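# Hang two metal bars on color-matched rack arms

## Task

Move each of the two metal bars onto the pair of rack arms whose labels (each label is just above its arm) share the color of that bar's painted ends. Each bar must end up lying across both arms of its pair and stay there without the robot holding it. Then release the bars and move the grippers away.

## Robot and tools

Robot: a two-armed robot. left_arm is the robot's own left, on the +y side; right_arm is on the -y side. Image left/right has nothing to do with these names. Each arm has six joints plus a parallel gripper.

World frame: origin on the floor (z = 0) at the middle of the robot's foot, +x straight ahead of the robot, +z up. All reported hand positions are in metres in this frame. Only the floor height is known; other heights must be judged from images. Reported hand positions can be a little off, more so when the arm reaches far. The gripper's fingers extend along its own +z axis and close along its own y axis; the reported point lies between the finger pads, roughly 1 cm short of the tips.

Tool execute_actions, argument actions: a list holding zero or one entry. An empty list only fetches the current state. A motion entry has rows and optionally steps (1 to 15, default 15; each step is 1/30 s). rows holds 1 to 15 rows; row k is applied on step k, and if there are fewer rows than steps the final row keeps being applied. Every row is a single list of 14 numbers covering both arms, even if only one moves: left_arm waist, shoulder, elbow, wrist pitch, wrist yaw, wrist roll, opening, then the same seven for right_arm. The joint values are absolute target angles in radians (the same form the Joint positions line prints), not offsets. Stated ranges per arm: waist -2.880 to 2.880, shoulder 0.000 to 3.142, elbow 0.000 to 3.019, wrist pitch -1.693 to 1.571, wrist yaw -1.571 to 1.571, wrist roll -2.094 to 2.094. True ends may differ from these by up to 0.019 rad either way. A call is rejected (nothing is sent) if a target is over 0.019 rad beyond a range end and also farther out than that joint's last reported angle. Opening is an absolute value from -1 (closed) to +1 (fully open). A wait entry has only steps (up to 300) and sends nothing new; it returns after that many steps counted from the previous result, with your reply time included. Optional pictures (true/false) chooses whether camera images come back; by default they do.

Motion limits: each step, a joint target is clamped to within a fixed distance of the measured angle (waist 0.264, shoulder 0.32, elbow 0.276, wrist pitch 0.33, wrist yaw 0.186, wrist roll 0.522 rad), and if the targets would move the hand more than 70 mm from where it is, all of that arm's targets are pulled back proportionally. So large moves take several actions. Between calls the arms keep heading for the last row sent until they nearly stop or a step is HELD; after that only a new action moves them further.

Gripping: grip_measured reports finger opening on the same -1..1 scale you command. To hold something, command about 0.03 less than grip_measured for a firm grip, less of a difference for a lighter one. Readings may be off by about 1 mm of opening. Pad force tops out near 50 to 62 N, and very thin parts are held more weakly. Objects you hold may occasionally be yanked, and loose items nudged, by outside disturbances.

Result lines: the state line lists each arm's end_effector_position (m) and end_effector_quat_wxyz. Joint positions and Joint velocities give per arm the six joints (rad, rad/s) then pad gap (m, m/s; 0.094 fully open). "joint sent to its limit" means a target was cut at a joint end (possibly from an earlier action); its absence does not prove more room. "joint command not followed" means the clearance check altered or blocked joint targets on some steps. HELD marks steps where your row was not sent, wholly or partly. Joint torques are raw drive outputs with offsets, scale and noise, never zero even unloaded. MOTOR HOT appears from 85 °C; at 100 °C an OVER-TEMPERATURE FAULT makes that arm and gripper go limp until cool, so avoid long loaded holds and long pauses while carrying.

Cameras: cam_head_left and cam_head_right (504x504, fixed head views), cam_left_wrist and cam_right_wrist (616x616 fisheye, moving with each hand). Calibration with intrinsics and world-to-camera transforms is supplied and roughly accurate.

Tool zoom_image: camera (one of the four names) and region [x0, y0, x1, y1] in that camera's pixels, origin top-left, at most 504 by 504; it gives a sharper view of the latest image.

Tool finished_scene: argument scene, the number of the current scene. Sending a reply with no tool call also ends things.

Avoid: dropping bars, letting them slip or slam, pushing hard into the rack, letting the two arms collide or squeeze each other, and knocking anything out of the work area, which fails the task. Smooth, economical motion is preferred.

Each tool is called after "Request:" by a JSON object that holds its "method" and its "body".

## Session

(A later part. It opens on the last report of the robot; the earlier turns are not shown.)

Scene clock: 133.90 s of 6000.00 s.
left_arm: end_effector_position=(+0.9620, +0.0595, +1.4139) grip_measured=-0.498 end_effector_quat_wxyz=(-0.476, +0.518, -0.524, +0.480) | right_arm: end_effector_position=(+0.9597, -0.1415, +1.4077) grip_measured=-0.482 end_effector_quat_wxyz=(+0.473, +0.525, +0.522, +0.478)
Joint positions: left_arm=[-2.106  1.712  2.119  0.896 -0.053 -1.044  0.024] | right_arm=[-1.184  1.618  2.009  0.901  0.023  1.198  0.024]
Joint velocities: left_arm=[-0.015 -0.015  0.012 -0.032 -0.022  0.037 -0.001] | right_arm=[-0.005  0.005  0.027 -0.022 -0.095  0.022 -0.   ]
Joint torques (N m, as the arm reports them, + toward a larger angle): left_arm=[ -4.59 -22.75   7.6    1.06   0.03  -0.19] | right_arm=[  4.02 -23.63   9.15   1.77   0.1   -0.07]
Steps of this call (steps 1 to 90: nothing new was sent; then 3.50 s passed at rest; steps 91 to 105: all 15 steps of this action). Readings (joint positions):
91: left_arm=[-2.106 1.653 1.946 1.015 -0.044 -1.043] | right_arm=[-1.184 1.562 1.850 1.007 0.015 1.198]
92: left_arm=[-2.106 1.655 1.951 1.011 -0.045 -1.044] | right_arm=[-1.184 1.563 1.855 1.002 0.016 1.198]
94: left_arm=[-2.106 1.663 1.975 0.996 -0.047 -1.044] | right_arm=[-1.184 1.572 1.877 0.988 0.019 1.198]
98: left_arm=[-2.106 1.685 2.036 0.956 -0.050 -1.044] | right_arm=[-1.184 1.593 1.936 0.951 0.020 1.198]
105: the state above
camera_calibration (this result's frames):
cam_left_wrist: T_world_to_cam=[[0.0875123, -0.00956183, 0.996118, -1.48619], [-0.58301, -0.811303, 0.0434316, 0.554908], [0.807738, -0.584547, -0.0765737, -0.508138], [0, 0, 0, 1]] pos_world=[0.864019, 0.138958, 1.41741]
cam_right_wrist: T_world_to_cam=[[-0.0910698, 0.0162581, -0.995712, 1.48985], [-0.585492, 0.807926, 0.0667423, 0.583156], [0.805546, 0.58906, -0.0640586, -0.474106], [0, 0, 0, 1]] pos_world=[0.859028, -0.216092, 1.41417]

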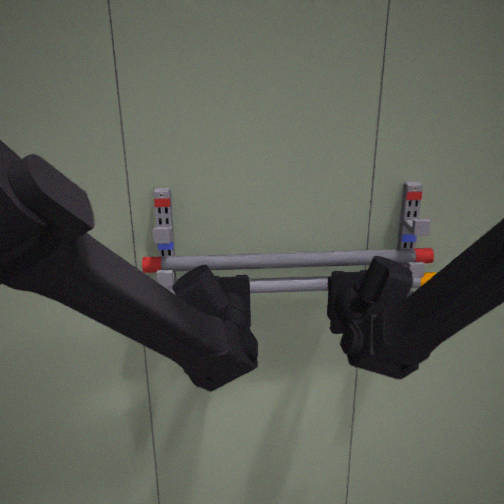

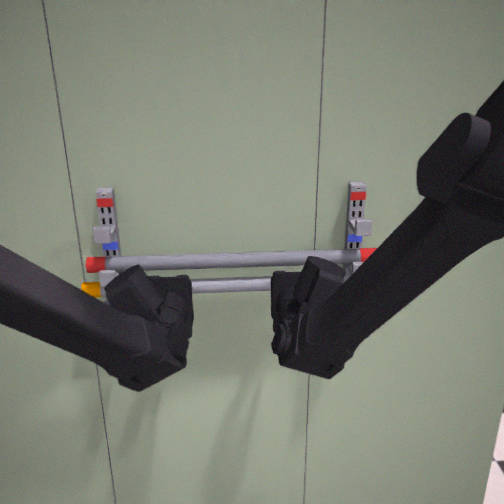

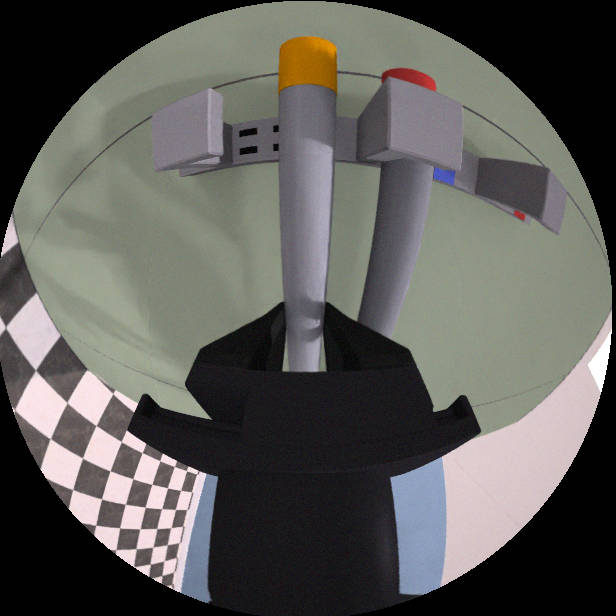

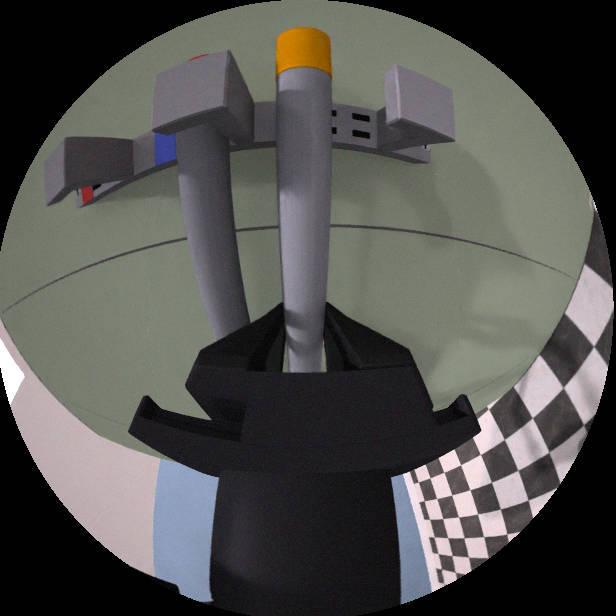

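Request:
{"method": "execute_actions", "body": {"actions": [{"rows":[[-2.085,1.721,2.175,0.887,-0.064,-1.068,-0.56,-1.197,1.606,2.078,0.903,0.034,1.204,-0.55],[-2.083,1.727,2.18,0.885,-0.063,-1.07,-0.56,-1.199,1.612,2.084,0.901,0.033,1.208,-0.55],[-2.08,1.733,2.186,0.884,-0.063,-1.072,-0.56,-1.2,1.618,2.091,0.9,0.033,1.211,-0.55],[-2.078,1.739,2.191,0.882,-0.062,-1.074,-0.56,-1.202,1.624,2.097,0.898,0.032,1.213,-0.55],[-2.076,1.745,2.197,0.88,-0.061,-1.076,-0.56,-1.204,1.63,2.103,0.897,0.032,1.214,-0.55],[-2.074,1.751,2.202,0.878,-0.061,-1.078,-0.56,-1.205,1.636,2.109,0.895,0.031,1.216,-0.55],[-2.071,1.757,2.208,0.877,-0.06,-1.081,-0.56,-1.207,1.642,2.115,0.894,0.031,1.217,-0.55],[-2.069,1.763,2.213,0.875,-0.059,-1.083,-0.56,-1.209,1.648,2.121,0.892,0.03,1.219,-0.55],[-2.067,1.769,2.219,0.873,-0.058,-1.085,-0.56,-1.21,1.654,2.128,0.891,0.03,1.22,-0.55],[-2.065,1.775,2.224,0.872,-0.058,-1.087,-0.56,-1.212,1.66,2.134,0.889,0.029,1.222,-0.55],[-2.062,1.781,2.23,0.87,-0.057,-1.089,-0.56,-1.213,1.666,2.14,0.888,0.029,1.223,-0.55],[-2.06,1.786,2.235,0.868,-0.056,-1.091,-0.56,-1.215,1.671,2.146,0.887,0.028,1.225,-0.55],[-2.058,1.79,2.24,0.866,-0.055,-1.093,-0.56,-1.216,1.675,2.151,0.886,0.028,1.227,-0.55],[-2.057,1.793,2.244,0.865,-0.055,-1.095,-0.56,-1.217,1.678,2.155,0.885,0.028,1.228,-0.55]],"steps":15}]}}

Request:
{"method": "execute_actions", "body": {"actions": [{"steps":5}]}}

Scene clock: 140.23 s of 6000.00 s.
left_arm: end_effector_position=(+0.9623, +0.0628, +1.3853) grip_measured=-0.498 end_effector_quat_wxyz=(-0.476, +0.520, -0.526, +0.477) | right_arm: end_effector_position=(+0.9599, -0.1366, +1.3792) grip_measured=-0.482 end_effector_quat_wxyz=(+0.471, +0.527, +0.523, +0.475)
Joint positions: left_arm=[-2.076  1.778  2.199  0.876 -0.051 -1.071  0.024] | right_arm=[-1.194  1.692  2.091  0.886  0.025  1.208  0.024]
Joint velocities: left_arm=[-0.005  0.044  0.095 -0.076  0.022 -0.037  0.   ] | right_arm=[-0.005  0.005  0.027 -0.022 -0.066 -0.125  0.   ]
Joint torques (N m, as the arm reports them, + toward a larger angle): left_arm=[ -4.81 -22.01   6.89   0.87   0.3   -0.15] | right_arm=[  3.43 -23.33   9.14   1.45  -0.16   0.12]
Steps of this call (steps 1 to 15: the robot went on to your last target; steps 16 to 90: nothing new was sent; then 2.83 s passed at rest; steps 91 to 105: all 15 steps of this action). Readings (joint positions):
91: left_arm=[-2.106 1.714 2.121 0.893 -0.056 -1.044] | right_arm=[-1.184 1.620 2.011 0.898 0.027 1.198]
92: left_arm=[-2.106 1.716 2.124 0.892 -0.056 -1.044] | right_arm=[-1.184 1.621 2.013 0.898 0.027 1.198]
94: left_arm=[-2.105 1.721 2.130 0.892 -0.056 -1.046] | right_arm=[-1.184 1.626 2.018 0.898 0.028 1.198]
98: left_arm=[-2.095 1.743 2.155 0.889 -0.056 -1.054] | right_arm=[-1.186 1.650 2.044 0.897 0.030 1.200]
105: the state above
camera_calibration (this result's frames):
cam_left_wrist: T_world_to_cam=[[0.0944971, -0.0118446, 0.995455, -1.46337], [-0.580331, -0.813114, 0.0454151, 0.553751], [0.80888, -0.581985, -0.0837107, -0.500034], [0, 0, 0, 1]] pos_world=[0.864111, 0.141917, 1.38972]
cam_right_wrist: T_world_to_cam=[[-0.0991564, 0.0164609, -0.994936, 1.46813], [-0.582798, 0.809467, 0.0714748, 0.572273], [0.806544, 0.586934, -0.0706705, -0.471184], [0, 0, 0, 1]] pos_world=[0.859125, -0.210849, 1.38649]

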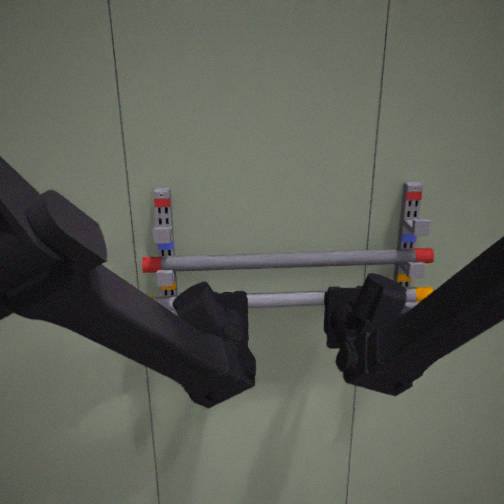

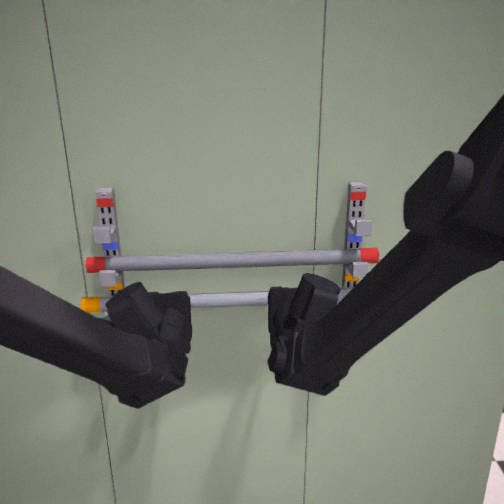

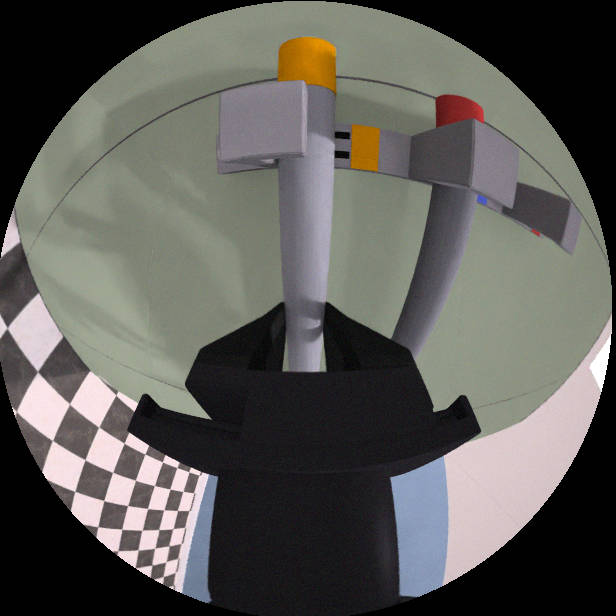

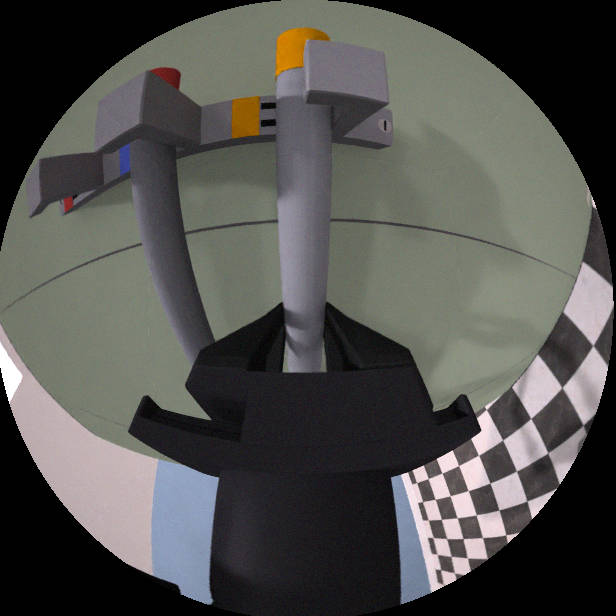

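Scene clock: 140.40 s of 6000.00 s.
left_arm: end_effector_position=(+0.9621, +0.0626, +1.3849) grip_measured=-0.498 end_effector_quat_wxyz=(-0.476, +0.520, -0.526, +0.477) | right_arm: end_effector_position=(+0.9599, -0.1366, +1.3792) grip_measured=-0.482 end_effector_quat_wxyz=(+0.471, +0.527, +0.523, +0.475)
Joint positions: left_arm=[-2.076  1.779  2.2    0.876 -0.051 -1.071  0.024] | right_arm=[-1.194  1.692  2.091  0.886  0.025  1.209  0.024]
Joint velocities: left_arm=[-0.015 -0.005  0.012 -0.002 -0.022  0.051 -0.   ] | right_arm=[-0.005 -0.005  0.007 -0.012  0.051  0.051  0.   ]
Joint torques (N m, as the arm reports them, + toward a larger angle): left_arm=[ -4.8  -21.98   7.43   0.83   0.3   -0.17] | right_arm=[  3.42 -23.17   9.35   1.53  -0.19   0.12]
Steps of this call (steps 1 to 5: the robot went on to your last target). Readings (joint positions):
1: left_arm=[-2.076 1.779 2.200 0.876 -0.051 -1.071] | right_arm=[-1.194 1.692 2.091 0.886 0.025 1.209]
2: left_arm=[-2.076 1.779 2.200 0.876 -0.051 -1.071] | right_arm=[-1.194 1.692 2.091 0.886 0.025 1.209]
4: left_arm=[-2.076 1.779 2.200 0.876 -0.051 -1.071] | right_arm=[-1.194 1.692 2.091 0.886 0.025 1.209]
5: the state above
camera_calibration (this result's frames):
cam_left_wrist: T_world_to_cam=[[0.0948316, -0.011485, 0.995427, -1.46326], [-0.580435, -0.813011, 0.045916, 0.552883], [0.808766, -0.582135, -0.0837654, -0.499853], [0, 0, 0, 1]] pos_world=[0.863939, 0.141713, 1.38931]
cam_right_wrist: T_world_to_cam=[[-0.099156, 0.0168424, -0.994929, 1.46817], [-0.582766, 0.809463, 0.071782, 0.571818], [0.806568, 0.586929, -0.070448, -0.471514], [0, 0, 0, 1]] pos_world=[0.859122, -0.210848, 1.38646]

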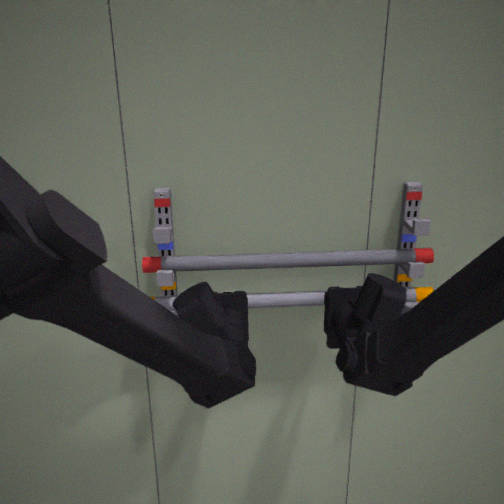

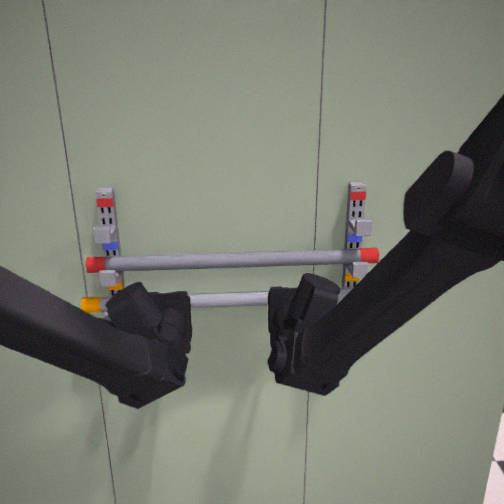

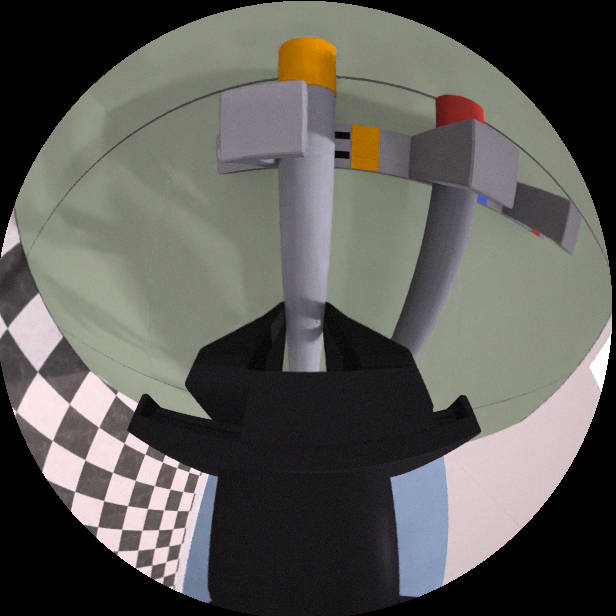

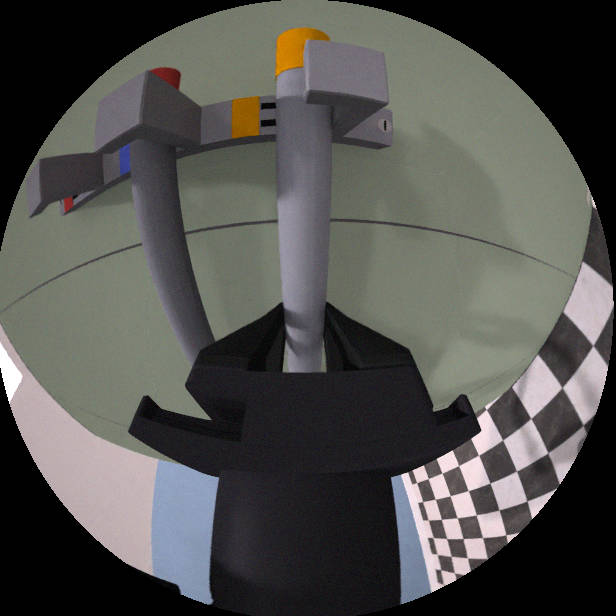

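Request:
{"method": "execute_actions", "body": {"actions": [{"rows":[[-2.056,1.796,2.246,0.864,-0.055,-1.096,-0.56,-1.218,1.681,2.157,0.884,0.028,1.228,-0.55],[-2.055,1.799,2.248,0.864,-0.055,-1.097,-0.56,-1.218,1.684,2.16,0.884,0.028,1.229,-0.55],[-2.054,1.802,2.25,0.863,-0.055,-1.098,-0.56,-1.219,1.687,2.162,0.883,0.028,1.229,-0.55],[-2.053,1.805,2.252,0.862,-0.055,-1.099,-0.56,-1.22,1.69,2.165,0.883,0.028,1.23,-0.55],[-2.053,1.808,2.254,0.862,-0.055,-1.099,-0.56,-1.22,1.693,2.167,0.882,0.028,1.23,-0.55],[-2.052,1.811,2.256,0.861,-0.055,-1.1,-0.56,-1.221,1.696,2.17,0.882,0.028,1.231,-0.55],[-2.051,1.814,2.258,0.861,-0.055,-1.101,-0.56,-1.222,1.699,2.172,0.881,0.028,1.231,-0.55],[-2.05,1.817,2.26,0.86,-0.055,-1.102,-0.56,-1.222,1.702,2.175,0.88,0.028,1.232,-0.55],[-2.05,1.82,2.262,0.86,-0.055,-1.102,-0.56,-1.223,1.705,2.177,0.88,0.028,1.232,-0.55]],"steps":14}], "pictures": false}}

Scene clock: 143.90 s of 6000.00 s.
left_arm: end_effector_position=(+0.9621, +0.0626, +1.3844) grip_measured=-0.498 end_effector_quat_wxyz=(-0.478, +0.520, -0.523, +0.478) | right_arm: end_effector_position=(+0.9598, -0.1365, +1.3785) grip_measured=-0.482 end_effector_quat_wxyz=(+0.475, +0.526, +0.519, +0.478)
Joint positions: left_arm=[-2.076  1.786  2.208  0.883 -0.051 -1.073  0.024] | right_arm=[-1.194  1.703  2.101  0.9    0.025  1.21   0.024]
Joint velocities: left_arm=[-0.005  0.005  0.012  0.032 -0.037 -0.022 -0.   ] | right_arm=[-0.005 -0.005 -0.002  0.007  0.007  0.022 -0.001]
Joint torques (N m, as the arm reports them, + toward a larger angle): left_arm=[ -4.36 -20.1    8.06   0.44   0.29  -0.23] | right_arm=[  2.93 -21.78  10.21   0.86  -0.18   0.13]
Steps of this call (steps 1 to 15: the robot went on to your last target; steps 16 to 90: nothing new was sent; then 0.03 s passed at rest; steps 91 to 104: all 14 steps of this action). Readings (joint positions):
91: left_arm=[-2.076 1.779 2.200 0.876 -0.051 -1.071] | right_arm=[-1.194 1.692 2.091 0.886 0.025 1.209]
92: left_arm=[-2.076 1.779 2.200 0.876 -0.051 -1.071] | right_arm=[-1.194 1.692 2.091 0.886 0.025 1.209]
94: left_arm=[-2.076 1.779 2.200 0.876 -0.051 -1.072] | right_arm=[-1.194 1.693 2.092 0.886 0.025 1.209]
98: left_arm=[-2.076 1.781 2.202 0.877 -0.051 -1.072] | right_arm=[-1.194 1.697 2.096 0.892 0.025 1.210]
104: the state above

Request:
{"method": "execute_actions", "body": {"actions": [{"rows":[[-2.055,1.816,2.254,0.865,-0.054,-1.097,-0.56,-1.218,1.704,2.166,0.885,0.027,1.228,-0.55],[-2.06,1.811,2.246,0.87,-0.053,-1.092,-0.55,-1.213,1.702,2.155,0.89,0.027,1.224,-0.54],[-2.065,1.806,2.238,0.875,-0.052,-1.087,-0.54,-1.208,1.7,2.144,0.895,0.026,1.22,-0.53],[-2.07,1.8,2.23,0.88,-0.052,-1.082,-0.53,-1.203,1.698,2.133,0.9,0.026,1.216,-0.52],[-2.074,1.795,2.224,0.885,-0.051,-1.077,-0.52,-1.198,1.696,2.124,0.905,0.025,1.212,-0.51],[-2.077,1.792,2.222,0.887,-0.051,-1.073,-0.5,-1.194,1.694,2.12,0.908,0.025,1.21,-0.49],[-2.077,1.79,2.222,0.887,-0.051,-1.073,-0.47,-1.194,1.692,2.12,0.908,0.025,1.21,-0.46],[-2.077,1.788,2.222,0.887,-0.051,-1.073,-0.42,-1.194,1.691,2.12,0.908,0.025,1.21,-0.41],[-2.077,1.786,2.222,0.887,-0.051,-1.073,-0.35,-1.194,1.69,2.12,0.908,0.025,1.21,-0.35],[-2.077,1.786,2.222,0.887,-0.051,-1.073,-0.25,-1.194,1.69,2.12,0.908,0.025,1.21,-0.25],[-2.077,1.786,2.222,0.887,-0.051,-1.073,-0.15,-1.194,1.69,2.12,0.908,0.025,1.21,-0.15],[-2.077,1.786,2.222,0.887,-0.051,-1.073,-0.05,-1.194,1.69,2.12,0.908,0.025,1.21,-0.05]],"steps":15}]}}

Scene clock: 149.40 s of 6000.00 s.
left_arm: end_effector_position=(+0.9621, +0.0626, +1.3849) grip_measured=-0.053 end_effector_quat_wxyz=(-0.479, +0.519, -0.522, +0.478) | right_arm: end_effector_position=(+0.9598, -0.1365, +1.3790) grip_measured=-0.054 end_effector_quat_wxyz=(+0.476, +0.525, +0.518, +0.478)
Joint positions: left_arm=[-2.076  1.786  2.208  0.885 -0.05  -1.071  0.044] | right_arm=[-1.194  1.703  2.101  0.902  0.024  1.21   0.044]
Joint velocities: left_arm=[ 0.005  0.005 -0.012  0.022  0.037 -0.022  0.001] | right_arm=[ 0.005  0.005 -0.012 -0.002  0.007  0.037  0.002]
Joint torques (N m, as the arm reports them, + toward a larger angle): left_arm=[ -6.15 -22.85   5.45   1.26   0.41   0.02] | right_arm=[  5.28 -23.09   6.02   1.72  -0.26  -0.1 ]
Steps of this call (steps 1 to 15: the robot went on to your last target; steps 16 to 90: nothing new was sent; then 2.00 s passed at rest; steps 91 to 105: all 15 steps of this action). Readings (joint positions):
91: left_arm=[-2.076 1.786 2.208 0.884 -0.051 -1.073] | right_arm=[-1.194 1.703 2.101 0.900 0.025 1.210]
92: left_arm=[-2.076 1.786 2.208 0.884 -0.051 -1.073] | right_arm=[-1.194 1.703 2.101 0.900 0.025 1.210]
94: left_arm=[-2.076 1.786 2.208 0.884 -0.050 -1.073] | right_arm=[-1.194 1.703 2.101 0.901 0.025 1.210]
98: left_arm=[-2.076 1.786 2.208 0.885 -0.050 -1.071] | right_arm=[-1.194 1.703 2.101 0.902 0.024 1.210]
105: the state above
camera_calibration (this result's frames):
cam_left_wrist: T_world_to_cam=[[0.0853515, -0.011283, 0.996287, -1.45537], [-0.57761, -0.81532, 0.0402501, 0.5582], [0.811838, -0.578901, -0.0761059, -0.513606], [0, 0, 0, 1]] pos_world=[0.863605, 0.141364, 1.38841]
cam_right_wrist: T_world_to_cam=[[-0.0841776, 0.0179597, -0.996289, 1.45557], [-0.579897, 0.8122, 0.0636375, 0.580552], [0.810329, 0.583102, -0.0579543, -0.492839], [0, 0, 0, 1]] pos_world=[0.858549, -0.210291, 1.38466]

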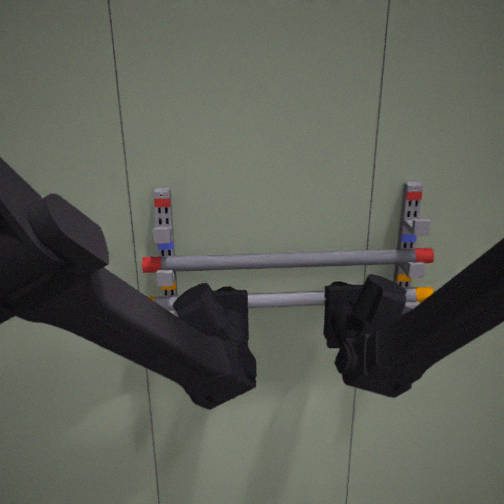

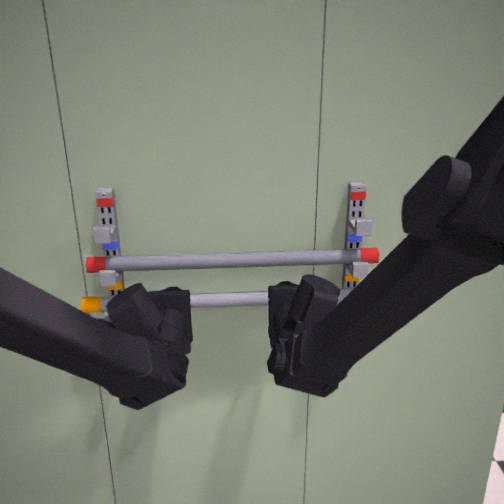

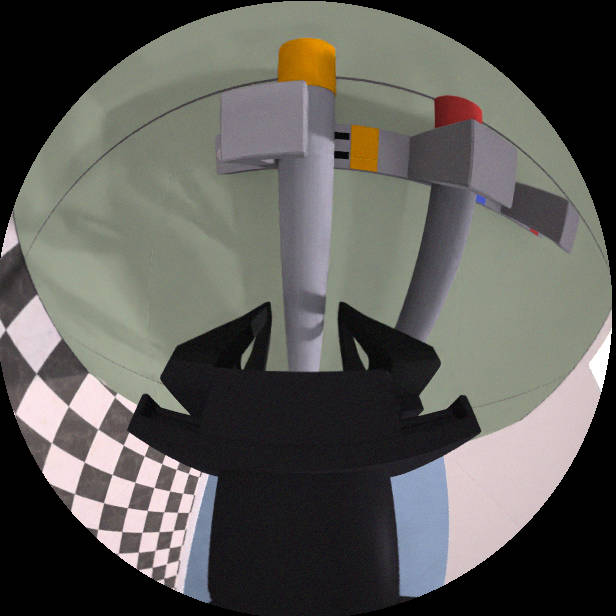

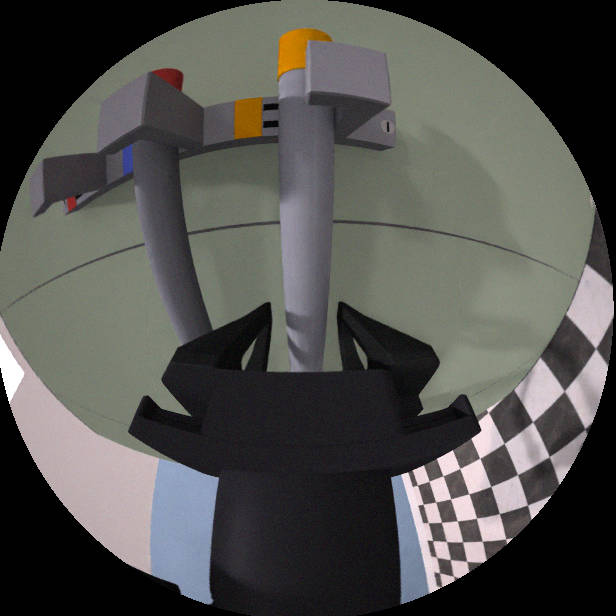

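Request:
{"method": "execute_actions", "body": {"actions": [{"rows":[[-2.079,1.775,2.21,0.9,-0.051,-1.071,-0.05,-1.192,1.681,2.105,0.917,0.024,1.21,-0.05],[-2.081,1.764,2.2,0.915,-0.05,-1.071,-0.05,-1.19,1.672,2.093,0.927,0.024,1.21,-0.05],[-2.082,1.757,2.181,0.928,-0.049,-1.071,-0.05,-1.189,1.666,2.074,0.94,0.023,1.21,-0.05],[-2.083,1.75,2.161,0.942,-0.048,-1.071,-0.05,-1.188,1.659,2.055,0.952,0.022,1.21,-0.05],[-2.084,1.744,2.141,0.955,-0.047,-1.071,-0.05,-1.187,1.653,2.036,0.965,0.021,1.21,-0.05],[-2.085,1.737,2.121,0.969,-0.046,-1.071,-0.05,-1.186,1.647,2.017,0.977,0.02,1.21,-0.05],[-2.085,1.73,2.102,0.982,-0.045,-1.071,-0.05,-1.186,1.64,1.998,0.99,0.019,1.21,-0.05],[-2.085,1.724,2.082,0.996,-0.044,-1.071,-0.05,-1.186,1.634,1.979,1.002,0.018,1.21,-0.05],[-2.085,1.717,2.062,1.009,-0.043,-1.071,-0.05,-1.186,1.628,1.96,1.015,0.017,1.21,-0.05],[-2.085,1.71,2.042,1.023,-0.042,-1.071,-0.05,-1.186,1.621,1.941,1.027,0.016,1.21,-0.05],[-2.085,1.704,2.023,1.036,-0.041,-1.071,-0.05,-1.186,1.615,1.922,1.04,0.015,1.21,-0.05],[-2.085,1.697,2.003,1.05,-0.04,-1.071,-0.05,-1.186,1.609,1.903,1.052,0.014,1.21,-0.05],[-2.085,1.69,1.983,1.063,-0.039,-1.071,-0.05,-1.186,1.602,1.884,1.065,0.013,1.21,-0.05],[-2.085,1.684,1.964,1.077,-0.038,-1.071,-0.05,-1.186,1.596,1.865,1.077,0.012,1.21,-0.05],[-2.085,1.677,1.944,1.09,-0.037,-1.071,-0.05,-1.186,1.59,1.846,1.09,0.011,1.21,-0.05]],"steps":15}]}}

Scene clock: 156.17 s of 6000.00 s.
left_arm: end_effector_position=(+0.9167, +0.0612, +1.3841) grip_measured=-0.053 end_effector_quat_wxyz=(-0.478, +0.516, -0.523, +0.481) | right_arm: end_effector_position=(+0.9117, -0.1332, +1.3767) grip_measured=-0.053 end_effector_quat_wxyz=(+0.471, +0.523, +0.522, +0.480)
Joint positions: left_arm=[-2.076  1.711  1.98   1.038 -0.042 -1.071  0.045] | right_arm=[-1.194  1.632  1.879  1.044  0.014  1.21   0.044]
Joint velocities: left_arm=[-0.015 -0.171 -0.569  0.408  0.051  0.037 -0.001] | right_arm=[-0.015 -0.161 -0.535  0.379 -0.066  0.022  0.001]
Joint torques (N m, as the arm reports them, + toward a larger angle): left_arm=[ -6.58 -23.82   3.6    1.86   0.61   0.04] | right_arm=[  6.03 -23.54   3.69   2.17  -0.38  -0.11]
Steps of this call (steps 1 to 15: the robot went on to your last target; steps 16 to 90: nothing new was sent; then 3.27 s passed at rest; steps 91 to 105: all 15 steps of this action). Readings (joint positions):
91: left_arm=[-2.076 1.786 2.208 0.885 -0.050 -1.071] | right_arm=[-1.194 1.703 2.101 0.902 0.024 1.210]
92: left_arm=[-2.076 1.786 2.207 0.886 -0.050 -1.071] | right_arm=[-1.194 1.703 2.101 0.902 0.024 1.210]
94: left_arm=[-2.076 1.781 2.192 0.897 -0.050 -1.071] | right_arm=[-1.194 1.697 2.084 0.913 0.024 1.210]
98: left_arm=[-2.076 1.755 2.119 0.945 -0.048 -1.071] | right_arm=[-1.194 1.673 2.014 0.957 0.021 1.210]
105: the state above
camera_calibration (this result's frames):
cam_left_wrist: T_world_to_cam=[[0.0812986, -0.0112709, 0.996626, -1.44748], [-0.583752, -0.811021, 0.038447, 0.538694], [0.807851, -0.584908, -0.0725143, -0.478573], [0, 0, 0, 1]] pos_world=[0.818758, 0.140657, 1.38718]
cam_right_wrist: T_world_to_cam=[[-0.0893216, 0.0178324, -0.995843, 1.45329], [-0.589701, 0.804813, 0.0673045, 0.553031], [0.802667, 0.593261, -0.0613714, -0.442903], [0, 0, 0, 1]] pos_world=[0.811436, -0.208244, 1.38284]

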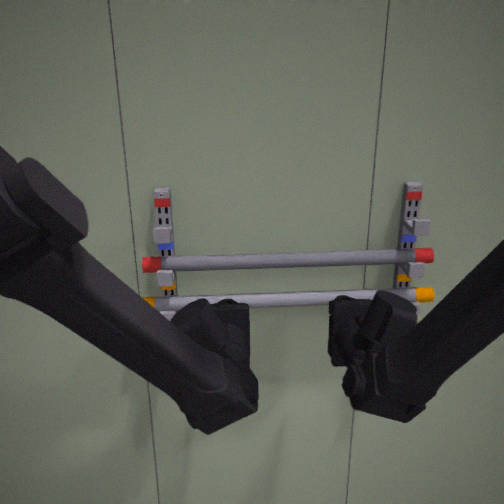

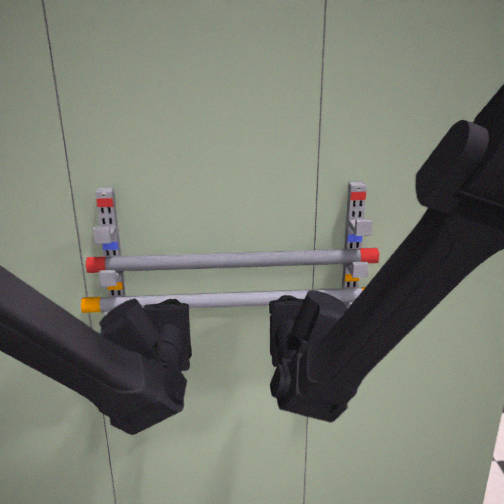

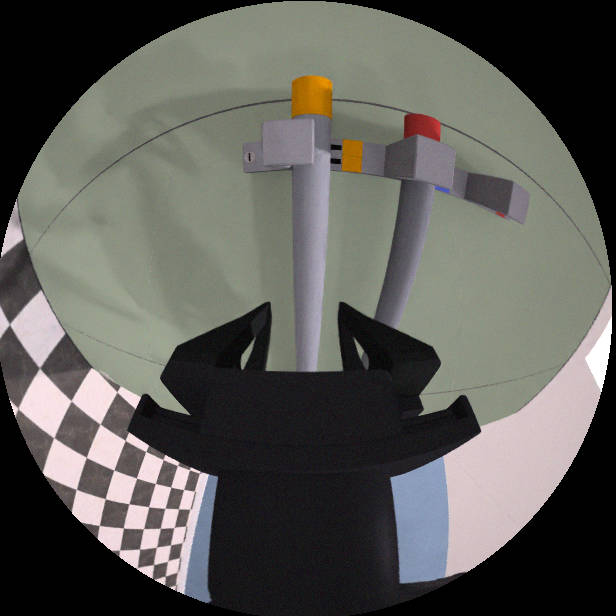

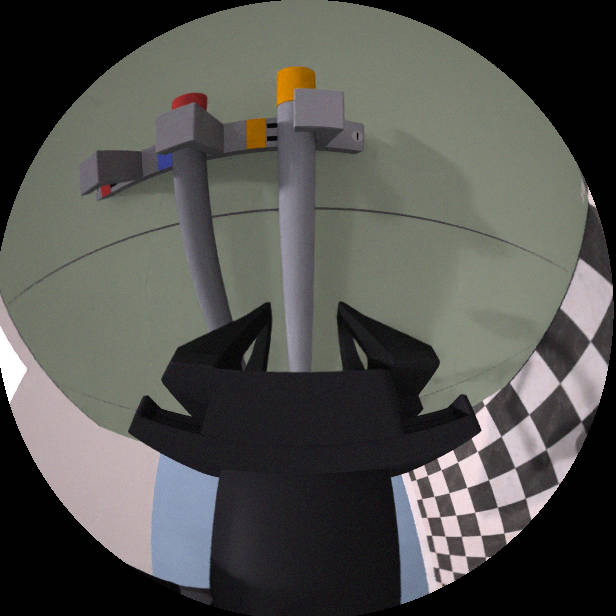

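Request:
{"method": "execute_actions", "body": {"actions": [{"rows":[[-2.09,1.668,1.93,1.08,-0.043,-1.068,-0.04,-1.182,1.58,1.833,1.08,0.016,1.208,-0.04],[-2.097,1.655,1.913,1.066,-0.054,-1.064,-0.03,-1.176,1.566,1.817,1.063,0.025,1.204,-0.03],[-2.105,1.641,1.896,1.052,-0.065,-1.06,-0.02,-1.17,1.551,1.801,1.045,0.034,1.201,-0.02],[-2.112,1.627,1.879,1.037,-0.077,-1.055,-0.01,-1.165,1.536,1.786,1.028,0.043,1.197,-0.01],[-2.12,1.613,1.863,1.022,-0.088,-1.051,0,-1.159,1.521,1.771,1.01,0.052,1.194,0],[-2.127,1.599,1.846,1.008,-0.099,-1.047,0.01,-1.153,1.506,1.756,0.992,0.061,1.19,0.01],[-2.134,1.585,1.83,0.993,-0.11,-1.043,0.02,-1.147,1.491,1.741,0.975,0.069,1.187,0.02],[-2.142,1.571,1.814,0.978,-0.122,-1.039,0.03,-1.141,1.476,1.726,0.957,0.078,1.183,0.03],[-2.149,1.557,1.797,0.964,-0.133,-1.035,0.04,-1.135,1.46,1.711,0.94,0.087,1.179,0.04],[-2.157,1.543,1.781,0.949,-0.144,-1.031,0.05,-1.129,1.445,1.696,0.922,0.096,1.176,0.05],[-2.164,1.529,1.765,0.934,-0.155,-1.026,0.06,-1.124,1.43,1.68,0.904,0.105,1.172,0.06],[-2.172,1.515,1.749,0.92,-0.166,-1.022,0.07,-1.118,1.415,1.665,0.887,0.114,1.169,0.07],[-2.179,1.501,1.732,0.905,-0.178,-1.018,0.08,-1.112,1.4,1.65,0.869,0.122,1.165,0.08],[-2.187,1.487,1.716,0.89,-0.189,-1.014,0.09,-1.106,1.385,1.635,0.852,0.131,1.162,0.09],[-2.194,1.473,1.7,0.876,-0.2,-1.01,0.1,-1.1,1.37,1.62,0.834,0.14,1.158,0.1]],"steps":15}], "pictures": false}}

Request:
{"method": "execute_actions", "body": {"actions": [{"rows":[[-2.202,1.458,1.689,0.861,-0.212,-1.006,0.1,-1.094,1.354,1.61,0.816,0.149,1.154,0.1],[-2.21,1.444,1.679,0.845,-0.224,-1.001,0.1,-1.088,1.338,1.6,0.797,0.159,1.15,0.1],[-2.217,1.429,1.669,0.83,-0.236,-0.997,0.1,-1.082,1.323,1.591,0.779,0.168,1.147,0.1],[-2.225,1.415,1.66,0.815,-0.249,-0.993,0.1,-1.076,1.307,1.583,0.761,0.178,1.143,0.1],[-2.233,1.4,1.651,0.799,-0.261,-0.989,0.1,-1.07,1.291,1.575,0.742,0.187,1.139,0.1],[-2.241,1.386,1.642,0.784,-0.273,-0.984,0.1,-1.064,1.275,1.567,0.724,0.197,1.135,0.1],[-2.249,1.371,1.633,0.769,-0.285,-0.98,0.1,-1.058,1.26,1.559,0.706,0.206,1.132,0.1],[-2.256,1.356,1.624,0.753,-0.297,-0.976,0.1,-1.051,1.244,1.551,0.687,0.215,1.128,0.1],[-2.264,1.342,1.616,0.738,-0.309,-0.971,0.1,-1.045,1.228,1.543,0.669,0.225,1.124,0.1],[-2.272,1.327,1.608,0.722,-0.321,-0.967,0.1,-1.039,1.212,1.535,0.65,0.234,1.12,0.1],[-2.28,1.313,1.6,0.707,-0.334,-0.963,0.1,-1.033,1.196,1.528,0.632,0.244,1.116,0.1],[-2.287,1.298,1.592,0.692,-0.346,-0.959,0.1,-1.027,1.181,1.521,0.614,0.253,1.113,0.1],[-2.295,1.284,1.584,0.676,-0.358,-0.954,0.1,-1.021,1.165,1.514,0.595,0.263,1.109,0.1],[-2.301,1.273,1.578,0.665,-0.367,-0.951,0.1,-1.017,1.153,1.509,0.582,0.27,1.106,0.1],[-2.303,1.269,1.576,0.661,-0.37,-0.95,0.1,-1.015,1.149,1.507,0.577,0.272,1.105,0.1]],"steps":15}], "pictures": false}}

Scene clock: 163.57 s of 6000.00 s.
left_arm: end_effector_position=(+0.8878, +0.0474, +1.4141) grip_measured=+0.093 end_effector_quat_wxyz=(-0.413, +0.574, -0.563, +0.428) | right_arm: end_effector_position=(+0.8878, -0.1295, +1.4071) grip_measured=+0.092 end_effector_quat_wxyz=(+0.409, +0.580, +0.564, +0.422)
Joint positions: left_arm=[-2.169  1.522  1.73   0.92  -0.186 -1.036  0.051] | right_arm=[-1.129  1.427  1.647  0.875  0.13   1.184  0.051]
Joint velocities: left_arm=[-0.278 -0.503 -0.432 -0.413 -0.359  0.125  0.012] | right_arm=[ 0.21  -0.542 -0.408 -0.491  0.168 -0.139  0.009]
Joint torques (N m, as the arm reports them, + toward a larger angle): left_arm=[ -6.96 -21.96   2.89   0.63   0.36   0.1 ] | right_arm=[  6.18 -21.84   3.28   1.36  -0.22  -0.21]
Steps of this call (steps 1 to 30: the robot went on to your last target; steps 31 to 90: nothing new was sent; then 3.90 s passed at rest; steps 91 to 105: all 15 steps of this action). Readings (joint positions):
91: left_arm=[-2.076 1.698 1.942 1.065 -0.041 -1.071] | right_arm=[-1.194 1.618 1.844 1.069 0.014 1.210]
92: left_arm=[-2.076 1.694 1.936 1.065 -0.045 -1.071] | right_arm=[-1.194 1.615 1.838 1.069 0.018 1.210]
94: left_arm=[-2.079 1.680 1.909 1.063 -0.064 -1.070] | right_arm=[-1.193 1.599 1.811 1.057 0.034 1.210]
98: left_arm=[-2.102 1.632 1.840 1.020 -0.109 -1.061] | right_arm=[-1.181 1.548 1.748 0.995 0.069 1.204]
105: the state above

Scene clock: 164.07 s of 6000.00 s.
left_arm: end_effector_position=(+0.8807, +0.0598, +1.4786) grip_measured=+0.097 end_effector_quat_wxyz=(-0.356, +0.614, -0.605, +0.363) | right_arm: end_effector_position=(+0.8806, -0.1419, +1.4751) grip_measured=+0.097 end_effector_quat_wxyz=(+0.356, +0.616, +0.604, +0.359)
Joint positions: left_arm=[-2.282  1.303  1.587  0.696 -0.361 -0.974  0.052] | right_arm=[-1.039  1.192  1.515  0.606  0.266  1.129  0.052]
Joint velocities: left_arm=[-0.23  -0.366 -0.159 -0.31  -0.198  0.11  -0.001] | right_arm=[ 0.132 -0.396 -0.129 -0.374  0.066 -0.11   0.   ]
Joint torques (N m, as the arm reports them, + toward a larger angle): left_arm=[ -5.24 -19.33   3.13   0.47   0.29   0.13] | right_arm=[  5.57 -20.44   3.84   1.33  -0.21  -0.22]
Steps of this call (steps 1 to 15: all 15 steps of this action). Readings (joint positions):
1: left_arm=[-2.178 1.506 1.715 0.906 -0.198 -1.032] | right_arm=[-1.122 1.409 1.634 0.858 0.139 1.180]
2: left_arm=[-2.185 1.490 1.702 0.891 -0.210 -1.028] | right_arm=[-1.116 1.391 1.621 0.840 0.149 1.177]
4: left_arm=[-2.200 1.460 1.680 0.861 -0.234 -1.020] | right_arm=[-1.105 1.359 1.601 0.804 0.168 1.169]
8: left_arm=[-2.227 1.403 1.643 0.800 -0.283 -1.003] | right_arm=[-1.083 1.298 1.567 0.730 0.205 1.155]
15: the state above

Request:
{"method": "execute_actions", "body": {"actions": [{"rows":[[-2.292,1.288,1.6,0.652,-0.369,-0.96,0.1,-1.03,1.166,1.535,0.568,0.271,1.115,0.1],[-2.28,1.308,1.622,0.641,-0.368,-0.972,0.1,-1.044,1.183,1.562,0.557,0.27,1.126,0.1],[-2.273,1.319,1.641,0.629,-0.366,-0.978,0.1,-1.05,1.193,1.581,0.547,0.269,1.131,0.1],[-2.271,1.327,1.66,0.618,-0.365,-0.979,0.1,-1.051,1.201,1.599,0.536,0.268,1.132,0.1],[-2.269,1.335,1.679,0.606,-0.364,-0.981,0.1,-1.053,1.209,1.618,0.526,0.267,1.133,0.1],[-2.267,1.343,1.698,0.594,-0.363,-0.982,0.1,-1.054,1.218,1.636,0.515,0.266,1.134,0.1],[-2.265,1.351,1.716,0.583,-0.362,-0.984,0.1,-1.055,1.226,1.655,0.504,0.265,1.136,0.1],[-2.263,1.359,1.735,0.571,-0.36,-0.985,0.1,-1.057,1.234,1.673,0.494,0.264,1.137,0.1],[-2.26,1.367,1.754,0.56,-0.359,-0.986,0.1,-1.058,1.242,1.691,0.483,0.263,1.138,0.1],[-2.258,1.375,1.773,0.548,-0.358,-0.988,0.1,-1.059,1.25,1.71,0.473,0.262,1.139,0.1],[-2.256,1.383,1.792,0.536,-0.357,-0.989,0.1,-1.06,1.259,1.728,0.462,0.261,1.14,0.1],[-2.254,1.391,1.81,0.525,-0.355,-0.991,0.1,-1.062,1.267,1.747,0.452,0.26,1.141,0.1],[-2.252,1.399,1.829,0.513,-0.354,-0.992,0.1,-1.063,1.275,1.765,0.441,0.259,1.142,0.1]],"steps":15}]}}

Scene clock: 172.53 s of 6000.00 s.
left_arm: end_effector_position=(+0.9253, +0.0546, +1.4662) grip_measured=+0.097 end_effector_quat_wxyz=(-0.346, +0.610, -0.617, +0.355) | right_arm: end_effector_position=(+0.9285, -0.1387, +1.4664) grip_measured=+0.097 end_effector_quat_wxyz=(+0.348, +0.614, +0.614, +0.354)
Joint positions: left_arm=[-2.268  1.382  1.789  0.536 -0.358 -0.979  0.052] | right_arm=[-1.046  1.273  1.721  0.454  0.261  1.129  0.052]
Joint velocities: left_arm=[ 0.034  0.103  0.232 -0.129  0.022 -0.095  0.   ] | right_arm=[-0.034  0.112  0.222 -0.1   -0.125  0.081 -0.001]
Joint torques (N m, as the arm reports them, + toward a larger angle): left_arm=[ -3.98 -19.39   5.62   0.53   0.57  -0.06] | right_arm=[  3.05 -20.69   6.69   1.17  -0.34   0.04]
Steps of this call (steps 1 to 30: the robot went on to your last target; steps 31 to 90: nothing new was sent; then 4.97 s passed at rest; steps 91 to 105: all 15 steps of this action). Readings (joint positions):
91: left_arm=[-2.295 1.266 1.579 0.675 -0.367 -0.959] | right_arm=[-1.031 1.153 1.508 0.582 0.270 1.116]
92: left_arm=[-2.295 1.267 1.580 0.671 -0.367 -0.960] | right_arm=[-1.031 1.155 1.511 0.577 0.270 1.116]
94: left_arm=[-2.293 1.278 1.600 0.655 -0.367 -0.963] | right_arm=[-1.032 1.167 1.533 0.562 0.270 1.118]
98: left_arm=[-2.284 1.321 1.674 0.610 -0.365 -0.969] | right_arm=[-1.038 1.211 1.608 0.522 0.267 1.122]
105: the state above
camera_calibration (this result's frames):
cam_left_wrist: T_world_to_cam=[[0.50901, -0.00857745, 0.860718, -1.72671], [-0.511194, -0.807522, 0.294262, 0.0927749], [0.692524, -0.589776, -0.415422, 0.126371], [0, 0, 0, 1]] pos_world=[0.838823, 0.134638, 1.5114]
cam_right_wrist: T_world_to_cam=[[-0.504171, 0.0125241, -0.863513, 1.73463], [-0.506437, 0.805632, 0.307373, 0.132145], [0.699523, 0.592284, -0.399834, 0.144389], [0, 0, 0, 1]] pos_world=[0.840468, -0.213704, 1.51498]

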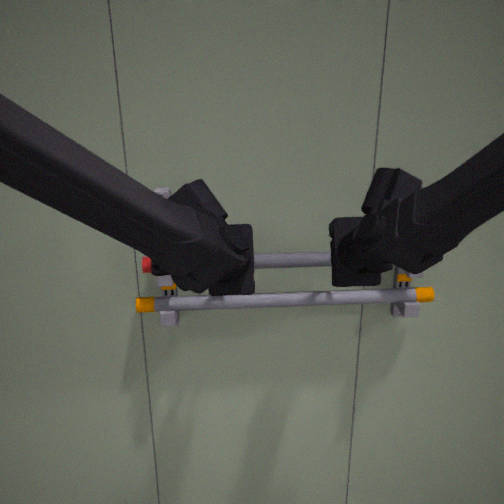

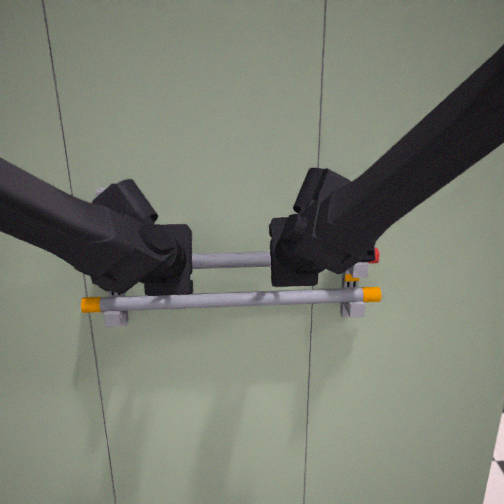

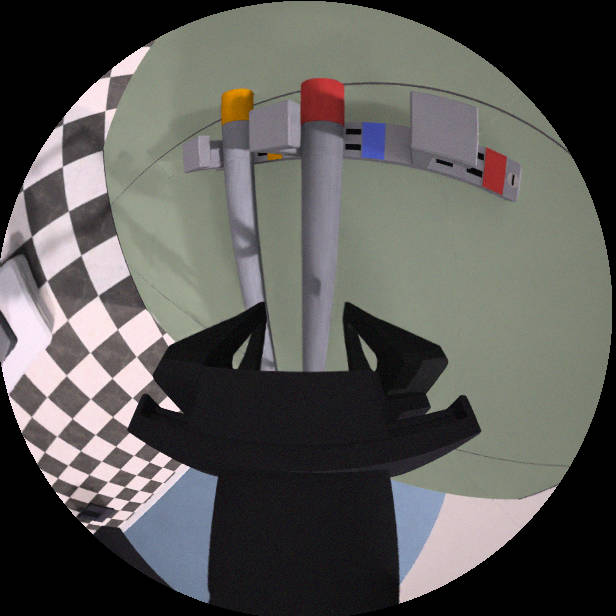

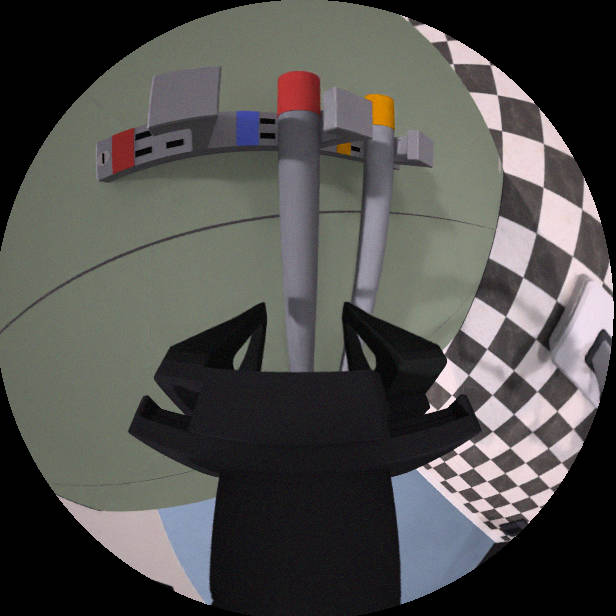

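Request:
{"method": "execute_actions", "body": {"actions": [{"rows":[[-2.25,1.401,1.843,0.506,-0.353,-0.994,0.1,-1.065,1.28,1.777,0.435,0.258,1.144,0.1],[-2.247,1.404,1.856,0.499,-0.351,-0.996,0.1,-1.067,1.286,1.789,0.43,0.257,1.145,0.1],[-2.245,1.409,1.869,0.493,-0.35,-0.998,0.1,-1.069,1.292,1.801,0.424,0.255,1.147,0.1],[-2.242,1.415,1.882,0.486,-0.348,-1.001,0.1,-1.071,1.298,1.813,0.418,0.254,1.149,0.1],[-2.24,1.421,1.895,0.479,-0.347,-1.003,0.1,-1.073,1.304,1.825,0.412,0.253,1.15,0.1],[-2.237,1.427,1.908,0.472,-0.345,-1.005,0.1,-1.075,1.311,1.837,0.407,0.252,1.152,0.1],[-2.235,1.433,1.921,0.466,-0.344,-1.007,0.1,-1.077,1.317,1.849,0.401,0.25,1.154,0.1],[-2.232,1.439,1.934,0.459,-0.342,-1.009,0.1,-1.079,1.323,1.861,0.395,0.249,1.155,0.1],[-2.23,1.445,1.947,0.452,-0.341,-1.012,0.1,-1.082,1.33,1.873,0.389,0.248,1.157,0.1],[-2.227,1.451,1.96,0.445,-0.34,-1.014,0.1,-1.084,1.336,1.885,0.384,0.247,1.159,0.1],[-2.224,1.457,1.972,0.439,-0.338,-1.016,0.1,-1.086,1.342,1.897,0.378,0.245,1.16,0.1],[-2.221,1.463,1.984,0.432,-0.337,-1.018,0.1,-1.088,1.348,1.909,0.372,0.244,1.162,0.1]],"steps":15}]}}

Scene clock: 176.67 s of 6000.00 s.
left_arm: end_effector_position=(+0.9663, +0.0720, +1.4696) grip_measured=+0.098 end_effector_quat_wxyz=(-0.359, +0.612, -0.606, +0.360) | right_arm: end_effector_position=(+0.9621, -0.1467, +1.4611) grip_measured=+0.097 end_effector_quat_wxyz=(+0.354, +0.613, +0.610, +0.356)
Joint positions: left_arm=[-2.236  1.433  1.952  0.452 -0.341 -1.004  0.052] | right_arm=[-1.073  1.338  1.871  0.382  0.246  1.148  0.052]
Joint velocities: left_arm=[ 0.034  0.015  0.027 -0.042 -0.066 -0.066  0.   ] | right_arm=[-0.015  0.054  0.027 -0.051  0.081  0.007  0.   ]
Joint torques (N m, as the arm reports them, + toward a larger angle): left_arm=[ -3.98 -19.45   6.34   0.47   0.57  -0.04] | right_arm=[  3.59 -21.2    7.67   1.05  -0.33   0.04]
Steps of this call (steps 1 to 15: the robot went on to your last target; steps 16 to 90: nothing new was sent; then 0.63 s passed at rest; steps 91 to 105: all 15 steps of this action). Readings (joint positions):
91: left_arm=[-2.267 1.384 1.798 0.528 -0.357 -0.983] | right_arm=[-1.047 1.275 1.729 0.446 0.261 1.132]
92: left_arm=[-2.267 1.385 1.802 0.523 -0.356 -0.984] | right_arm=[-1.047 1.277 1.733 0.443 0.260 1.132]
94: left_arm=[-2.265 1.390 1.819 0.512 -0.353 -0.986] | right_arm=[-1.050 1.283 1.751 0.434 0.257 1.134]
98: left_arm=[-2.256 1.407 1.876 0.488 -0.347 -0.992] | right_arm=[-1.059 1.304 1.803 0.413 0.252 1.139]
105: the state above
camera_calibration (this result's frames):
cam_left_wrist: T_world_to_cam=[[0.484822, 0.00145343, 0.874611, -1.74812], [-0.501048, -0.819177, 0.279107, 0.140147], [0.716867, -0.573539, -0.396427, 0.0569975], [0, 0, 0, 1]] pos_world=[0.876886, 0.150037, 1.5124]
cam_right_wrist: T_world_to_cam=[[-0.491762, 0.0140026, -0.870617, 1.74568], [-0.504466, 0.810385, 0.297978, 0.1697], [0.709707, 0.585731, -0.391453, 0.100461], [0, 0, 0, 1]] pos_world=[0.872771, -0.22081, 1.50858]

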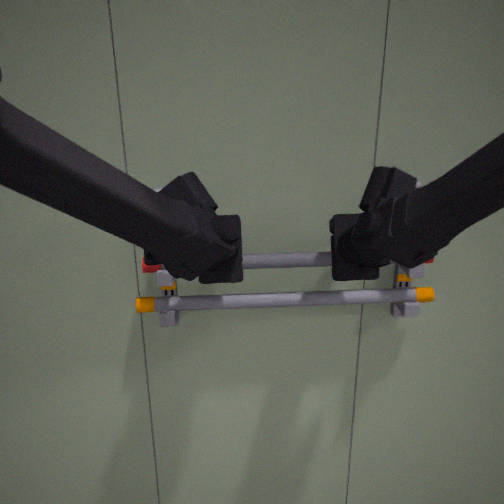

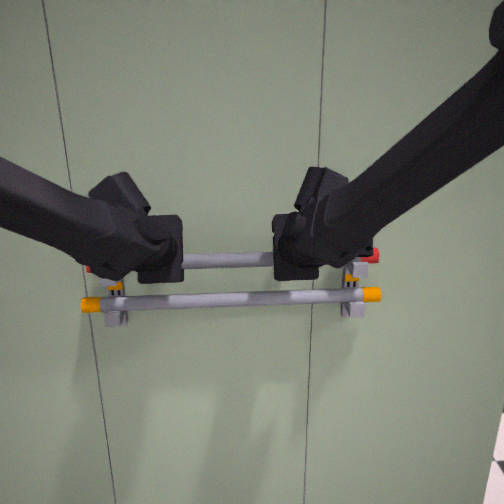

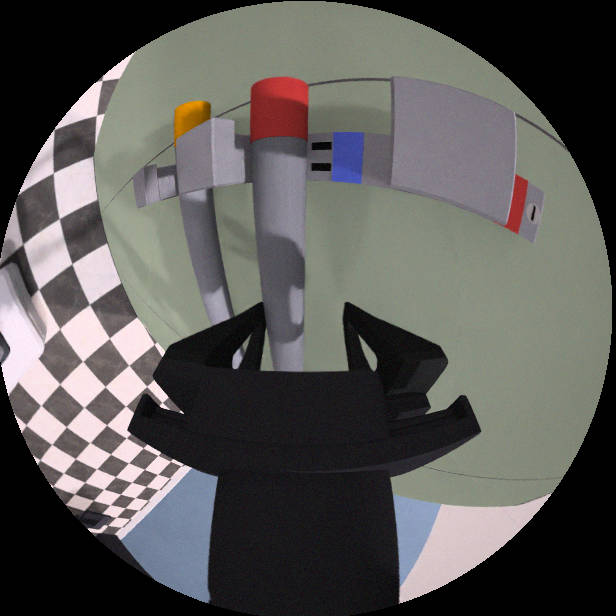

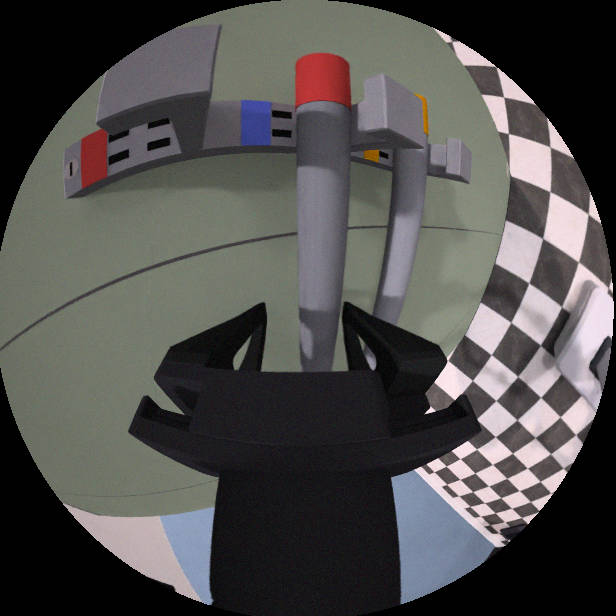

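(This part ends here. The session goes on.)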